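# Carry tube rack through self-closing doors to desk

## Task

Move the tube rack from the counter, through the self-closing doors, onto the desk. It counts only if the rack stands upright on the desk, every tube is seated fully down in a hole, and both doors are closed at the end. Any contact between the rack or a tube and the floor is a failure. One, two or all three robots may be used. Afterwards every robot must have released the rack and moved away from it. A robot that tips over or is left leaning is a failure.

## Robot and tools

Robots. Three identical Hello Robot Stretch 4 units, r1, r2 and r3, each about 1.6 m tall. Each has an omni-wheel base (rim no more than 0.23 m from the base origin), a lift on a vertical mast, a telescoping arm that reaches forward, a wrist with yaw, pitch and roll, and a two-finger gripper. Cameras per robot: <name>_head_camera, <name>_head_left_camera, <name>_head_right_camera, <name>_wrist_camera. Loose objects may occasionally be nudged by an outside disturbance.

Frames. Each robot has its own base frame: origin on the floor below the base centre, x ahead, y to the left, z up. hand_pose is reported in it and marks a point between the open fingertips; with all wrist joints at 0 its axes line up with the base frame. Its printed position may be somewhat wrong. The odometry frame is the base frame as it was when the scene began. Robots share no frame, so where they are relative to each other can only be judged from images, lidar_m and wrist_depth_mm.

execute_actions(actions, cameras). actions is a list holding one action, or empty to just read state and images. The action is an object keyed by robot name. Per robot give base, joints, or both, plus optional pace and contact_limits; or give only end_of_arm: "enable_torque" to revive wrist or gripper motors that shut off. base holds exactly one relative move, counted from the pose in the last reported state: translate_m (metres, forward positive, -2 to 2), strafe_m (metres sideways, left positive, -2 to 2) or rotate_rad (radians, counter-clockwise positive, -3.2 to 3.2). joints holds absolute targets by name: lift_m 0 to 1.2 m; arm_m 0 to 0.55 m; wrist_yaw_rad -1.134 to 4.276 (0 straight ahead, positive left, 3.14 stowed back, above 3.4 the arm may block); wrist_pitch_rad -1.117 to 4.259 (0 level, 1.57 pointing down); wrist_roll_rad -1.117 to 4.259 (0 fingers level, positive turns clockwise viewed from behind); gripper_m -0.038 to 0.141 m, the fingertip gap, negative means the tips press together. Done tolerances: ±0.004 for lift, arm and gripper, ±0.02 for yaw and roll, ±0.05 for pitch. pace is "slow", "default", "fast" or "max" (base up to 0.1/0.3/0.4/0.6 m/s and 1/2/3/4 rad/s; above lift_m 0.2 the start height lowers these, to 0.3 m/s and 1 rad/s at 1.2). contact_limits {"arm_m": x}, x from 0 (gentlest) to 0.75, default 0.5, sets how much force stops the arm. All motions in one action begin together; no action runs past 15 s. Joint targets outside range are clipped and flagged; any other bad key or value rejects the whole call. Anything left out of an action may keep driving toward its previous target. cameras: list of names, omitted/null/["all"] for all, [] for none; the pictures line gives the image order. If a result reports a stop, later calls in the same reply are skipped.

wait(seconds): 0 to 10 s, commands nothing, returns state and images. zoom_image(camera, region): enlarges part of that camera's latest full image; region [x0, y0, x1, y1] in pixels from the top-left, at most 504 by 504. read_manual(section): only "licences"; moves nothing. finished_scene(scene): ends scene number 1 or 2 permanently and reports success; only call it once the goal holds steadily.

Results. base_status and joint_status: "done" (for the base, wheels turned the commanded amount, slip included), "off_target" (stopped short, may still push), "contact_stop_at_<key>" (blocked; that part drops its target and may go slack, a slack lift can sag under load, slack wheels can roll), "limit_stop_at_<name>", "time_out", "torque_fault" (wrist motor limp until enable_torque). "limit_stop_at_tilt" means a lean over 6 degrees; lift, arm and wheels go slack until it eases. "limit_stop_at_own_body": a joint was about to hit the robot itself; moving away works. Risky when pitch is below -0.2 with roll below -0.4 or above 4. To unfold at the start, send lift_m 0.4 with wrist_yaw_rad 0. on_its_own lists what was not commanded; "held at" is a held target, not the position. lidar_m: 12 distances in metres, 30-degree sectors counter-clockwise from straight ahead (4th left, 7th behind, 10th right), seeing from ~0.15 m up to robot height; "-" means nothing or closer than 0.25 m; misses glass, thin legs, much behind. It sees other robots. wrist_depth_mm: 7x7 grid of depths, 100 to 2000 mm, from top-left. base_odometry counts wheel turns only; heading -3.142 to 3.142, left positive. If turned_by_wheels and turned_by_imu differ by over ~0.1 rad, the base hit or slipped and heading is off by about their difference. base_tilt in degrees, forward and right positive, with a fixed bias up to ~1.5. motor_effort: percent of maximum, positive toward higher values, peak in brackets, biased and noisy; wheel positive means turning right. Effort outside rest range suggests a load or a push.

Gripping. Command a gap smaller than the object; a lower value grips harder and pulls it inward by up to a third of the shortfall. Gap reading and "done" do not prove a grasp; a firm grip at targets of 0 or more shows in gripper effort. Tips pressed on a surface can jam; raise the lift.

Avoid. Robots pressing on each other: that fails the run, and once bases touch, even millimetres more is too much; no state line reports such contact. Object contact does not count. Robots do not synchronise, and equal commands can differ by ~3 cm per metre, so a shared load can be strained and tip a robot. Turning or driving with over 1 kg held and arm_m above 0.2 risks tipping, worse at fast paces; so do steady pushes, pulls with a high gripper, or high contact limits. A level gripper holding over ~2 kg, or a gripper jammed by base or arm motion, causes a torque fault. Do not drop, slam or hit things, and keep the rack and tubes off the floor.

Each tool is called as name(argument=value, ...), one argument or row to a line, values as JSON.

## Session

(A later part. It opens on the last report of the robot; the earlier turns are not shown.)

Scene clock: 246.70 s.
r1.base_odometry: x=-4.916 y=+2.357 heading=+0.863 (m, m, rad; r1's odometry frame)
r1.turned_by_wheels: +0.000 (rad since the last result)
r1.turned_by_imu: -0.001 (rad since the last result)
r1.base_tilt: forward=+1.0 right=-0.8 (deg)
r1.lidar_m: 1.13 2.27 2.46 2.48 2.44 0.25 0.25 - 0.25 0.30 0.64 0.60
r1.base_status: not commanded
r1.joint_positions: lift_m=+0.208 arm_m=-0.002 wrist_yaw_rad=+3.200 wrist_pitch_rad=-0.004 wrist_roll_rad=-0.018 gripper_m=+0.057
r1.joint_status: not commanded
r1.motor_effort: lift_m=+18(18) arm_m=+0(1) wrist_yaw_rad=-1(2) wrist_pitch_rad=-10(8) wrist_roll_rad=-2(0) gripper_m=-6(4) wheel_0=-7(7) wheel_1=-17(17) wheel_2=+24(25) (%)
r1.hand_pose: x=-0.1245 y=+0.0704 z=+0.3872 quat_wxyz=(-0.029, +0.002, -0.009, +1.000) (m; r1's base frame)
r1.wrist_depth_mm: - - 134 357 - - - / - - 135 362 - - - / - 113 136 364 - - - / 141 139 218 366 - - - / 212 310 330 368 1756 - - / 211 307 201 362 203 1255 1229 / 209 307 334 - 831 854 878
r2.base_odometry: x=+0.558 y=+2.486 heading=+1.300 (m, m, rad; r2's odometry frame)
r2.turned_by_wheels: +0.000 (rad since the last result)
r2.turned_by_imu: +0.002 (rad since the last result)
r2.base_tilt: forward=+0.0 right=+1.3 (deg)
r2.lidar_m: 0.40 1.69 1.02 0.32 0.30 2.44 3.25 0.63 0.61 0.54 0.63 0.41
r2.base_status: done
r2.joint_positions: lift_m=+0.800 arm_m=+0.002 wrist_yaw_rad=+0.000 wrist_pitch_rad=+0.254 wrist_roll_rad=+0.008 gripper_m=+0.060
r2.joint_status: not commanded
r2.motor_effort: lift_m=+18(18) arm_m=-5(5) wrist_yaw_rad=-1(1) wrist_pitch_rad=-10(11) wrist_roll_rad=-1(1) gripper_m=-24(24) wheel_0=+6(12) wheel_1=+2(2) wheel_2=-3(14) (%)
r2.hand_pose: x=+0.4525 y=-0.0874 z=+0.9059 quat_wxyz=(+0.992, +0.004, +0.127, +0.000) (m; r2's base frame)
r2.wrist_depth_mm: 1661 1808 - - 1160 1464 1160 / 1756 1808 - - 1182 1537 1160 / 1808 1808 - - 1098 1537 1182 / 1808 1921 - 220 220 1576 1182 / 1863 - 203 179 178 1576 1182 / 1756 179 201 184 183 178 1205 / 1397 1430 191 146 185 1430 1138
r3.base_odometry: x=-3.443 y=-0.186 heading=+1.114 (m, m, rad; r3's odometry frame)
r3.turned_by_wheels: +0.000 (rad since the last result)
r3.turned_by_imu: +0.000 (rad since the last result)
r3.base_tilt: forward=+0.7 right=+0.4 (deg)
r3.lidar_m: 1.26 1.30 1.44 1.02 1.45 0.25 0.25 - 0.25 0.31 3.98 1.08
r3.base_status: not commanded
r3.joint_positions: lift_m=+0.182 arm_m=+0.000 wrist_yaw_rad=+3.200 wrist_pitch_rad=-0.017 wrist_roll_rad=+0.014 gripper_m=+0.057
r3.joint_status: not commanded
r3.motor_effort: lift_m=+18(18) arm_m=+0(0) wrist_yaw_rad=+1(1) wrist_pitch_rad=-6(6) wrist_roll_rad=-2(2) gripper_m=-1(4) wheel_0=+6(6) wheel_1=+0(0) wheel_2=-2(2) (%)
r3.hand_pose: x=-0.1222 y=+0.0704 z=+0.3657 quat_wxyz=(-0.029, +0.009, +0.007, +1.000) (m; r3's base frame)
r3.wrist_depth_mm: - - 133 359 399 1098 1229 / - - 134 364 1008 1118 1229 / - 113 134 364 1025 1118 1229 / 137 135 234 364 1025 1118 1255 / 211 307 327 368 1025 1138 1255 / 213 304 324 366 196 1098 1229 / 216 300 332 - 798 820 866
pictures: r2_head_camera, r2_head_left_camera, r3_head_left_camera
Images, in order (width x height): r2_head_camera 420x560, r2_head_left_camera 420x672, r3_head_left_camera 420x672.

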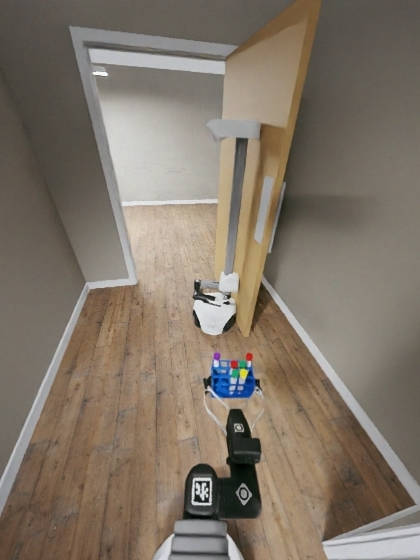

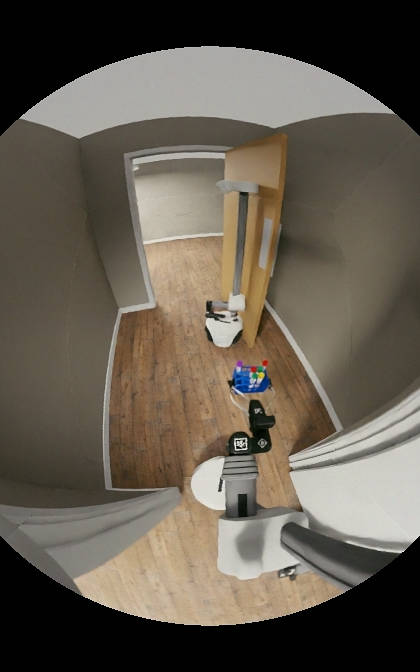

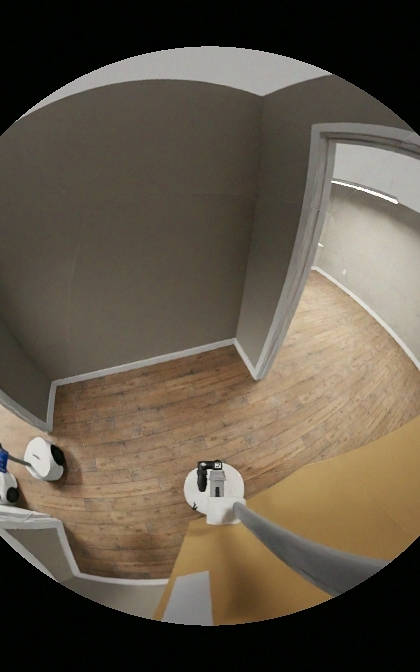

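execute_actions(
  actions=[
    {"r2":{"base":{"rotate_rad":0.36}}},
  ],
  cameras=[],
)

execute_actions(
  actions=[
    {"r2":{"base":{"translate_m":1.2},"pace":"fast"}},
  ],
  cameras=["r2_head_left_camera","r1_head_left_camera"],
)

Scene clock: 253.77 s.
r1.base_odometry: x=-4.916 y=+2.357 heading=+0.863 (m, m, rad; r1's odometry frame)
r1.turned_by_wheels: +0.000 (rad since the last result)
r1.turned_by_imu: -0.001 (rad since the last result)
r1.base_tilt: forward=+1.0 right=-0.8 (deg)
r1.lidar_m: 1.13 2.26 2.47 2.48 2.46 0.25 0.25 - 0.25 0.34 0.63 0.64
r1.base_status: not commanded
r1.joint_positions: lift_m=+0.208 arm_m=-0.002 wrist_yaw_rad=+3.200 wrist_pitch_rad=-0.004 wrist_roll_rad=-0.018 gripper_m=+0.057
r1.joint_status: not commanded
r1.motor_effort: lift_m=+18(18) arm_m=-1(1) wrist_yaw_rad=-1(2) wrist_pitch_rad=-11(9) wrist_roll_rad=-2(1) gripper_m=-1(2) wheel_0=-7(7) wheel_1=-17(17) wheel_2=+25(25) (%)
r1.hand_pose: x=-0.1245 y=+0.0704 z=+0.3872 quat_wxyz=(-0.029, +0.002, -0.009, +1.000) (m; r1's base frame)
r1.wrist_depth_mm: - - 134 359 - - - / - - 135 364 - - - / - 112 136 364 - - - / 141 138 218 364 - - - / 212 312 329 368 1756 - - / 211 307 200 359 202 1229 1205 / 208 306 338 - 831 854 891
r2.base_odometry: x=+0.558 y=+2.486 heading=+1.659 (m, m, rad; r2's odometry frame)
r2.turned_by_wheels: +0.359 (rad since the last result)
r2.turned_by_imu: +0.355 (rad since the last result)
r2.base_tilt: forward=-0.1 right=+1.2 (deg)
r2.lidar_m: 0.40 1.18 0.90 0.29 2.28 3.29 0.67 0.64 0.55 0.58 1.28 0.50
r2.base_status: done
r2.joint_positions: lift_m=+0.800 arm_m=+0.002 wrist_yaw_rad=+0.000 wrist_pitch_rad=+0.254 wrist_roll_rad=+0.008 gripper_m=+0.060
r2.joint_status: not commanded
r2.motor_effort: lift_m=+17(18) arm_m=-5(5) wrist_yaw_rad=-2(2) wrist_pitch_rad=-10(11) wrist_roll_rad=+1(1) gripper_m=-23(23) wheel_0=-5(12) wheel_1=-2(2) wheel_2=-5(10) (%)
r2.hand_pose: x=+0.4525 y=-0.0874 z=+0.9059 quat_wxyz=(+0.992, +0.004, +0.127, +0.000) (m; r2's base frame)
r2.wrist_depth_mm: 1060 1430 1921 - - - 1078 / 1078 1430 1983 - - - 1098 / 1098 1499 - - - 1863 1098 / 1118 1537 1983 220 220 1756 1118 / 1138 1537 203 180 179 1229 1060 / 1138 179 200 185 187 177 1042 / 1160 1430 192 146 185 1182 991
r3.base_odometry: x=-3.443 y=-0.186 heading=+1.114 (m, m, rad; r3's odometry frame)
r3.turned_by_wheels: +0.000 (rad since the last result)
r3.turned_by_imu: +0.000 (rad since the last result)
r3.base_tilt: forward=+0.7 right=+0.5 (deg)
r3.lidar_m: 1.24 1.30 1.46 1.03 1.45 0.25 0.25 - 0.25 0.30 3.98 1.08
r3.base_status: not commanded
r3.joint_positions: lift_m=+0.182 arm_m=+0.000 wrist_yaw_rad=+3.200 wrist_pitch_rad=-0.017 wrist_roll_rad=+0.014 gripper_m=+0.057
r3.joint_status: not commanded
r3.motor_effort: lift_m=+18(18) arm_m=+0(0) wrist_yaw_rad=+1(2) wrist_pitch_rad=-6(6) wrist_roll_rad=-2(2) gripper_m=-2(2) wheel_0=+6(6) wheel_1=+0(0) wheel_2=-2(2) (%)
r3.hand_pose: x=-0.1222 y=+0.0704 z=+0.3657 quat_wxyz=(-0.029, +0.009, +0.007, +1.000) (m; r3's base frame)
r3.wrist_depth_mm: - - 133 359 399 1118 1229 / - - 133 362 1008 1118 1229 / - 113 134 364 1008 1118 1205 / 137 135 236 364 1008 1138 1255 / 211 306 329 368 1025 1160 1255 / 212 301 324 366 196 1118 1205 / 216 298 332 - 809 820 854
pictures: none
No camera images: the call's "cameras" was empty. Leave "cameras" out to get every camera's image.

Scene clock: 258.20 s.
r1.base_odometry: x=-4.916 y=+2.357 heading=+0.863 (m, m, rad; r1's odometry frame)
r1.turned_by_wheels: +0.000 (rad since the last result)
r1.turned_by_imu: -0.001 (rad since the last result)
r1.base_tilt: forward=+1.1 right=-0.7 (deg)
r1.lidar_m: 1.14 2.27 2.49 2.49 2.47 0.26 0.25 - 0.25 0.31 1.80 0.93
r1.base_status: not commanded
r1.joint_positions: lift_m=+0.208 arm_m=-0.002 wrist_yaw_rad=+3.200 wrist_pitch_rad=-0.004 wrist_roll_rad=-0.018 gripper_m=+0.057
r1.joint_status: not commanded
r1.motor_effort: lift_m=+18(18) arm_m=-1(1) wrist_yaw_rad=-1(1) wrist_pitch_rad=-9(8) wrist_roll_rad=+0(1) gripper_m=-3(4) wheel_0=-7(7) wheel_1=-17(17) wheel_2=+24(24) (%)
r1.hand_pose: x=-0.1245 y=+0.0704 z=+0.3872 quat_wxyz=(-0.029, +0.002, -0.009, +1.000) (m; r1's base frame)
r1.wrist_depth_mm: - - 135 357 - - - / - - 135 362 - - - / - 112 136 364 - - - / 141 138 218 366 - - - / 212 312 332 368 1756 - - / 211 310 201 362 202 1255 1205 / 209 306 338 - 854 866 891
r2.base_odometry: x=+0.452 y=+3.681 heading=+1.660 (m, m, rad; r2's odometry frame)
r2.turned_by_wheels: +0.001 (rad since the last result)
r2.turned_by_imu: -0.004 (rad since the last result)
r2.base_tilt: forward=+0.0 right=+1.3 (deg)
r2.lidar_m: 0.38 0.98 0.75 0.73 0.80 1.16 1.22 1.38 1.33 0.41 0.43 0.43
r2.base_status: done
r2.joint_positions: lift_m=+0.800 arm_m=+0.002 wrist_yaw_rad=+0.000 wrist_pitch_rad=+0.254 wrist_roll_rad=+0.008 gripper_m=+0.060
r2.joint_status: not commanded
r2.motor_effort: lift_m=+18(18) arm_m=-5(6) wrist_yaw_rad=-1(1) wrist_pitch_rad=-12(11) wrist_roll_rad=+0(1) gripper_m=-25(27) wheel_0=+7(13) wheel_1=+3(8) wheel_2=-3(19) (%)
r2.hand_pose: x=+0.4524 y=-0.0874 z=+0.9059 quat_wxyz=(+0.992, +0.004, +0.127, -0.001) (m; r2's base frame)
r2.wrist_depth_mm: 831 820 788 - - - - / 866 842 798 - - - - / 891 878 831 - - - - / 917 917 866 220 220 - - / 946 946 202 179 177 - - / 960 178 200 186 182 178 1983 / 960 1008 191 147 185 1464 1499
r3.base_odometry: x=-3.443 y=-0.186 heading=+1.114 (m, m, rad; r3's odometry frame)
r3.turned_by_wheels: +0.000 (rad since the last result)
r3.turned_by_imu: +0.000 (rad since the last result)
r3.base_tilt: forward=+0.8 right=+0.4 (deg)
r3.lidar_m: 0.40 0.42 0.40 1.63 1.46 0.25 0.25 - 0.25 0.30 3.98 1.05
r3.base_status: not commanded
r3.joint_positions: lift_m=+0.182 arm_m=+0.000 wrist_yaw_rad=+3.200 wrist_pitch_rad=-0.017 wrist_roll_rad=+0.014 gripper_m=+0.057
r3.joint_status: not commanded
r3.motor_effort: lift_m=+18(18) arm_m=+0(0) wrist_yaw_rad=+1(2) wrist_pitch_rad=-6(6) wrist_roll_rad=-2(2) gripper_m=-2(2) wheel_0=+6(6) wheel_1=+0(0) wheel_2=-1(2) (%)
r3.hand_pose: x=-0.1222 y=+0.0704 z=+0.3657 quat_wxyz=(-0.029, +0.009, +0.007, +1.000) (m; r3's base frame)
r3.wrist_depth_mm: - - 133 359 399 1118 1229 / - - 133 362 1008 1118 1229 / - 113 134 364 1008 1118 1229 / 137 135 235 366 1025 1098 1255 / 212 306 327 368 1025 1138 1255 / 213 304 324 366 196 1098 1229 / 216 300 334 - 798 820 866
pictures: r1_head_left_camera, r2_head_left_camera
Images, in order (width x height): r1_head_left_camera 420x672, r2_head_left_camera 420x672.

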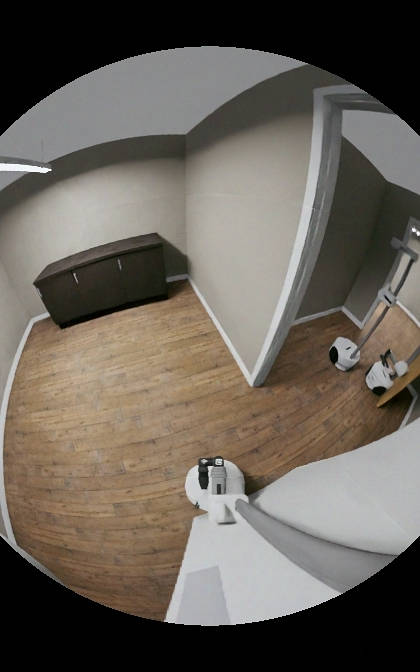

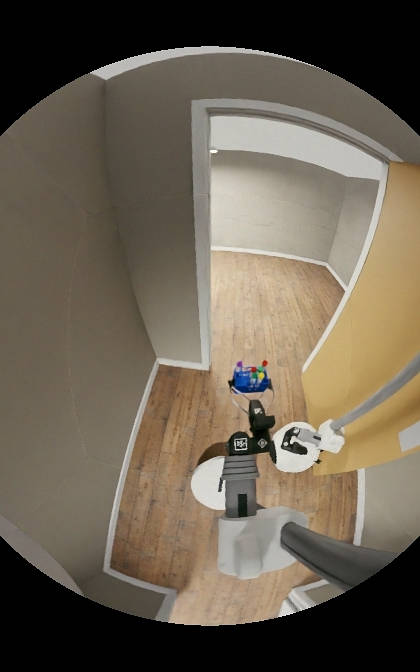

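execute_actions(
  actions=[
    {"r2":{"base":{"translate_m":0.36},"pace":"fast"},"r1":{"base":{"strafe_m":0.4},"pace":"fast"}},
  ],
  cameras=[],
)

execute_actions(
  actions=[
    {"r2":{"base":{"rotate_rad":-0.33}},"r1":{"base":{"strafe_m":0.15},"pace":"fast"}},
  ],
  cameras=[],
)

execute_actions(
  actions=[
    {"r2":{"base":{"translate_m":0.5},"pace":"fast"},"r1":{"base":{"strafe_m":0.3},"pace":"fast"}},
  ],
  cameras=["r2_head_left_camera","r1_head_right_camera"],
)

Scene clock: 266.60 s.
r1.base_odometry: x=-5.220 y=+2.618 heading=+0.864 (m, m, rad; r1's odometry frame)
r1.turned_by_wheels: +0.001 (rad since the last result)
r1.turned_by_imu: +0.002 (rad since the last result)
r1.base_tilt: forward=+1.0 right=-0.7 (deg)
r1.lidar_m: 1.74 2.12 2.33 2.10 2.09 2.30 1.97 1.93 0.25 0.25 2.43 1.14
r1.base_status: done
r1.joint_positions: lift_m=+0.208 arm_m=-0.002 wrist_yaw_rad=+3.200 wrist_pitch_rad=-0.004 wrist_roll_rad=-0.018 gripper_m=+0.057
r1.joint_status: not commanded
r1.motor_effort: lift_m=+18(18) arm_m=-1(1) wrist_yaw_rad=-1(1) wrist_pitch_rad=-9(10) wrist_roll_rad=-2(1) gripper_m=-4(0) wheel_0=+5(16) wheel_1=-6(12) wheel_2=+8(24) (%)
r1.hand_pose: x=-0.1245 y=+0.0705 z=+0.3872 quat_wxyz=(-0.029, +0.002, -0.009, +1.000) (m; r1's base frame)
r1.wrist_depth_mm: - - 135 - - - - / - - 135 - - - - / - 113 137 - - - - / 141 138 218 - - - - / 212 1983 - - - - 1921 / 211 1229 200 1205 203 1255 1229 / 209 831 931 - 917 831 866
r2.base_odometry: x=+0.420 y=+4.039 heading=+1.660 (m, m, rad; r2's odometry frame)
r2.turned_by_wheels: +0.000 (rad since the last result)
r2.turned_by_imu: +0.001 (rad since the last result)
r2.base_tilt: forward=-0.2 right=+1.2 (deg)
r2.lidar_m: 0.41 0.74 0.73 0.68 0.77 1.17 1.52 1.74 0.40 0.39 0.86 0.40
r2.base_status: done
r2.joint_positions: lift_m=+0.800 arm_m=+0.002 wrist_yaw_rad=+0.000 wrist_pitch_rad=+0.254 wrist_roll_rad=+0.008 gripper_m=+0.060
r2.joint_status: not commanded
r2.motor_effort: lift_m=+18(18) arm_m=-5(5) wrist_yaw_rad=+0(1) wrist_pitch_rad=-10(8) wrist_roll_rad=+1(1) gripper_m=-24(25) wheel_0=+5(12) wheel_1=+2(7) wheel_2=-1(15) (%)
r2.hand_pose: x=+0.4524 y=-0.0874 z=+0.9059 quat_wxyz=(+0.992, +0.004, +0.127, -0.001) (m; r2's base frame)
r2.wrist_depth_mm: 462 439 - - - - - / 484 455 - - - - - / 504 473 517 - - - - / 525 500 500 221 219 - - / 549 512 203 179 179 - - / 574 178 201 185 183 178 1921 / 603 564 192 147 185 1430 1499
r3.base_odometry: x=-3.443 y=-0.186 heading=+1.114 (m, m, rad; r3's odometry frame)
r3.turned_by_wheels: +0.000 (rad since the last result)
r3.turned_by_imu: +0.000 (rad since the last result)
r3.base_tilt: forward=+0.5 right=+0.4 (deg)
r3.lidar_m: 0.40 0.38 1.45 1.63 1.43 0.25 0.25 - 0.25 0.32 4.00 0.60
r3.base_status: not commanded
r3.joint_positions: lift_m=+0.182 arm_m=+0.000 wrist_yaw_rad=+3.200 wrist_pitch_rad=-0.017 wrist_roll_rad=+0.014 gripper_m=+0.057
r3.joint_status: not commanded
r3.motor_effort: lift_m=+18(18) arm_m=+0(0) wrist_yaw_rad=+1(2) wrist_pitch_rad=-6(6) wrist_roll_rad=-2(2) gripper_m=-3(3) wheel_0=+6(6) wheel_1=+0(0) wheel_2=-1(2) (%)
r3.hand_pose: x=-0.1222 y=+0.0704 z=+0.3657 quat_wxyz=(-0.029, +0.009, +0.007, +1.000) (m; r3's base frame)
r3.wrist_depth_mm: - - 133 359 399 1118 1229 / - - 133 362 1008 1098 1229 / - 113 135 364 1008 1098 1255 / 137 135 236 366 1025 1118 1229 / 212 306 327 368 1025 1138 1255 / 213 304 324 366 196 1118 1205 / 216 300 330 - 798 820 866
pictures: none
No camera images: the call's "cameras" was empty. Leave "cameras" out to get every camera's image.

Scene clock: 268.03 s.
r1.base_odometry: x=-5.334 y=+2.715 heading=+0.864 (m, m, rad; r1's odometry frame)
r1.turned_by_wheels: +0.000 (rad since the last result)
r1.turned_by_imu: +0.000 (rad since the last result)
r1.base_tilt: forward=+1.0 right=-0.7 (deg)
r1.lidar_m: 1.96 2.05 2.27 1.97 1.95 2.12 2.04 2.00 1.48 0.85 0.52 1.29
r1.base_status: done
r1.joint_positions: lift_m=+0.208 arm_m=-0.002 wrist_yaw_rad=+3.200 wrist_pitch_rad=-0.004 wrist_roll_rad=-0.018 gripper_m=+0.057
r1.joint_status: not commanded
r1.motor_effort: lift_m=+18(18) arm_m=-1(1) wrist_yaw_rad=-1(1) wrist_pitch_rad=-8(11) wrist_roll_rad=+0(1) gripper_m=-3(1) wheel_0=+0(13) wheel_1=+0(13) wheel_2=+0(8) (%)
r1.hand_pose: x=-0.1245 y=+0.0705 z=+0.3872 quat_wxyz=(-0.029, +0.002, -0.009, +1.000) (m; r1's base frame)
r1.wrist_depth_mm: - - 134 - - - 1983 / - - 135 - - - 1983 / - 113 137 - - - 1921 / 141 138 217 - - - 1983 / 212 - - - - - 1863 / 211 1229 201 1182 202 1255 1255 / 208 854 917 - 917 842 891
r2.base_odometry: x=+0.419 y=+4.039 heading=+1.331 (m, m, rad; r2's odometry frame)
r2.turned_by_wheels: -0.329 (rad since the last result)
r2.turned_by_imu: -0.323 (rad since the last result)
r2.base_tilt: forward=-0.1 right=+1.1 (deg)
r2.lidar_m: 0.39 0.70 0.80 0.70 0.66 0.88 1.54 1.72 1.52 0.38 0.43 0.42
r2.base_status: done
r2.joint_positions: lift_m=+0.800 arm_m=+0.002 wrist_yaw_rad=+0.000 wrist_pitch_rad=+0.254 wrist_roll_rad=+0.008 gripper_m=+0.060
r2.joint_status: not commanded
r2.motor_effort: lift_m=+18(18) arm_m=-5(5) wrist_yaw_rad=+0(0) wrist_pitch_rad=-11(9) wrist_roll_rad=+1(2) gripper_m=-21(23) wheel_0=+7(11) wheel_1=+3(10) wheel_2=+4(11) (%)
r2.hand_pose: x=+0.4524 y=-0.0875 z=+0.9059 quat_wxyz=(+0.992, +0.004, +0.127, -0.001) (m; r2's base frame)
r2.wrist_depth_mm: - - - - - - - / - - - - - - - / - - - - - - - / - - - 221 200 - - / - - 202 179 180 - - / 585 179 200 185 183 178 1808 / 559 1430 191 147 185 1464 778
r3.base_odometry: x=-3.443 y=-0.186 heading=+1.114 (m, m, rad; r3's odometry frame)
r3.turned_by_wheels: +0.000 (rad since the last result)
r3.turned_by_imu: +0.000 (rad since the last result)
r3.base_tilt: forward=+0.8 right=+0.4 (deg)
r3.lidar_m: 0.40 0.40 1.43 1.63 1.45 0.25 0.25 - 0.25 0.30 3.96 0.50
r3.base_status: not commanded
r3.joint_positions: lift_m=+0.182 arm_m=+0.000 wrist_yaw_rad=+3.200 wrist_pitch_rad=-0.017 wrist_roll_rad=+0.014 gripper_m=+0.057
r3.joint_status: not commanded
r3.motor_effort: lift_m=+18(18) arm_m=+0(0) wrist_yaw_rad=+1(1) wrist_pitch_rad=-6(6) wrist_roll_rad=-2(1) gripper_m=-3(4) wheel_0=+6(6) wheel_1=+0(0) wheel_2=-2(2) (%)
r3.hand_pose: x=-0.1222 y=+0.0704 z=+0.3657 quat_wxyz=(-0.029, +0.009, +0.007, +1.000) (m; r3's base frame)
r3.wrist_depth_mm: - - 133 359 399 1098 1229 / - - 133 362 1008 1118 1229 / - 113 135 364 1008 1118 1229 / 137 136 236 366 1025 1118 1255 / 212 307 327 370 1025 1118 1281 / 212 304 324 368 196 1118 1229 / 216 300 334 - 798 820 878
pictures: none
No camera images: the call's "cameras" was empty. Leave "cameras" out to get every camera's image.

Scene clock: 270.70 s.
r1.base_odometry: x=-5.562 y=+2.910 heading=+0.864 (m, m, rad; r1's odometry frame)
r1.turned_by_wheels: +0.000 (rad since the last result)
r1.turned_by_imu: +0.000 (rad since the last result)
r1.base_tilt: forward=+0.9 right=-0.7 (deg)
r1.lidar_m: 1.97 1.94 2.11 1.69 1.66 1.83 2.17 2.09 1.79 1.40 1.33 1.58
r1.base_status: done
r1.joint_positions: lift_m=+0.208 arm_m=-0.002 wrist_yaw_rad=+3.200 wrist_pitch_rad=-0.004 wrist_roll_rad=-0.018 gripper_m=+0.057
r1.joint_status: not commanded
r1.motor_effort: lift_m=+18(18) arm_m=-1(1) wrist_yaw_rad=-1(1) wrist_pitch_rad=-10(9) wrist_roll_rad=+0(1) gripper_m=-3(4) wheel_0=-1(15) wheel_1=+0(14) wheel_2=+0(1) (%)
r1.hand_pose: x=-0.1245 y=+0.0704 z=+0.3872 quat_wxyz=(-0.029, +0.002, -0.009, +1.000) (m; r1's base frame)
r1.wrist_depth_mm: - - 135 - - - 1708 / - - 135 - - - 1708 / - 112 137 - - - 1708 / 141 138 219 - - - 1708 / 213 - - - - - 1661 / 211 1255 201 1182 203 1229 1229 / 209 842 931 - 917 842 878
r2.base_odometry: x=+0.538 y=+4.525 heading=+1.332 (m, m, rad; r2's odometry frame)
r2.turned_by_wheels: +0.000 (rad since the last result)
r2.turned_by_imu: -0.001 (rad since the last result)
r2.base_tilt: forward=-0.1 right=+1.1 (deg)
r2.lidar_m: 0.39 3.46 0.33 0.45 0.82 0.97 1.83 0.58 0.53 0.66 0.67 0.50
r2.base_status: done
r2.joint_positions: lift_m=+0.800 arm_m=+0.002 wrist_yaw_rad=+0.000 wrist_pitch_rad=+0.254 wrist_roll_rad=+0.008 gripper_m=+0.060
r2.joint_status: not commanded
r2.motor_effort: lift_m=+18(18) arm_m=-5(6) wrist_yaw_rad=-2(1) wrist_pitch_rad=-11(11) wrist_roll_rad=-1(2) gripper_m=-23(25) wheel_0=+5(13) wheel_1=+0(10) wheel_2=-2(16) (%)
r2.hand_pose: x=+0.4525 y=-0.0874 z=+0.9059 quat_wxyz=(+0.992, +0.004, +0.127, +0.000) (m; r2's base frame)
r2.wrist_depth_mm: - - - - - - - / - - - - - - - / - - - - - - - / - - - 220 220 - - / - - 202 178 179 - - / 1808 178 200 185 184 177 1921 / 1430 1430 191 146 185 1464 1537
r3.base_odometry: x=-3.443 y=-0.186 heading=+1.114 (m, m, rad; r3's odometry frame)
r3.turned_by_wheels: +0.000 (rad since the last result)
r3.turned_by_imu: +0.000 (rad since the last result)
r3.base_tilt: forward=+0.7 right=+0.4 (deg)
r3.lidar_m: 0.59 1.29 1.45 1.59 1.46 0.25 0.25 - 0.25 0.28 0.83 0.53
r3.base_status: not commanded
r3.joint_positions: lift_m=+0.182 arm_m=+0.000 wrist_yaw_rad=+3.200 wrist_pitch_rad=-0.017 wrist_roll_rad=+0.014 gripper_m=+0.057
r3.joint_status: not commanded
r3.motor_effort: lift_m=+18(18) arm_m=+0(0) wrist_yaw_rad=+2(2) wrist_pitch_rad=-6(6) wrist_roll_rad=-2(2) gripper_m=-3(2) wheel_0=+6(6) wheel_1=+0(0) wheel_2=-2(2) (%)
r3.hand_pose: x=-0.1222 y=+0.0704 z=+0.3657 quat_wxyz=(-0.029, +0.009, +0.007, +1.000) (m; r3's base frame)
r3.wrist_depth_mm: - - 133 359 402 1118 1229 / - - 134 362 1008 1118 1205 / - 113 135 364 1008 1118 1229 / 137 135 236 366 1025 1118 1255 / 212 306 329 370 1025 1138 1255 / 212 304 324 364 196 1118 1205 / 216 300 334 - 798 820 866
pictures: r1_head_right_camera, r2_head_left_camera
Images, in order (width x height): r1_head_right_camera 420x672, r2_head_left_camera 420x672.

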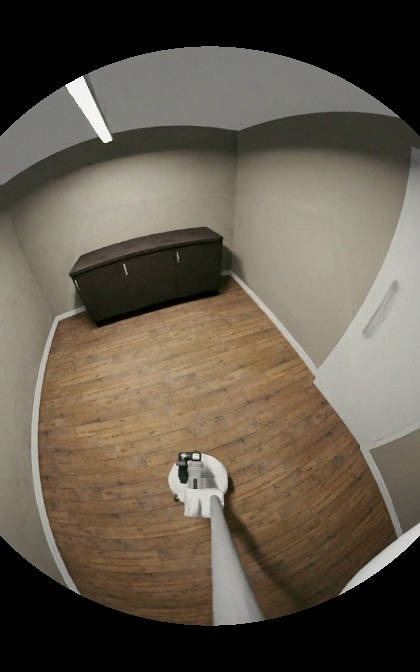

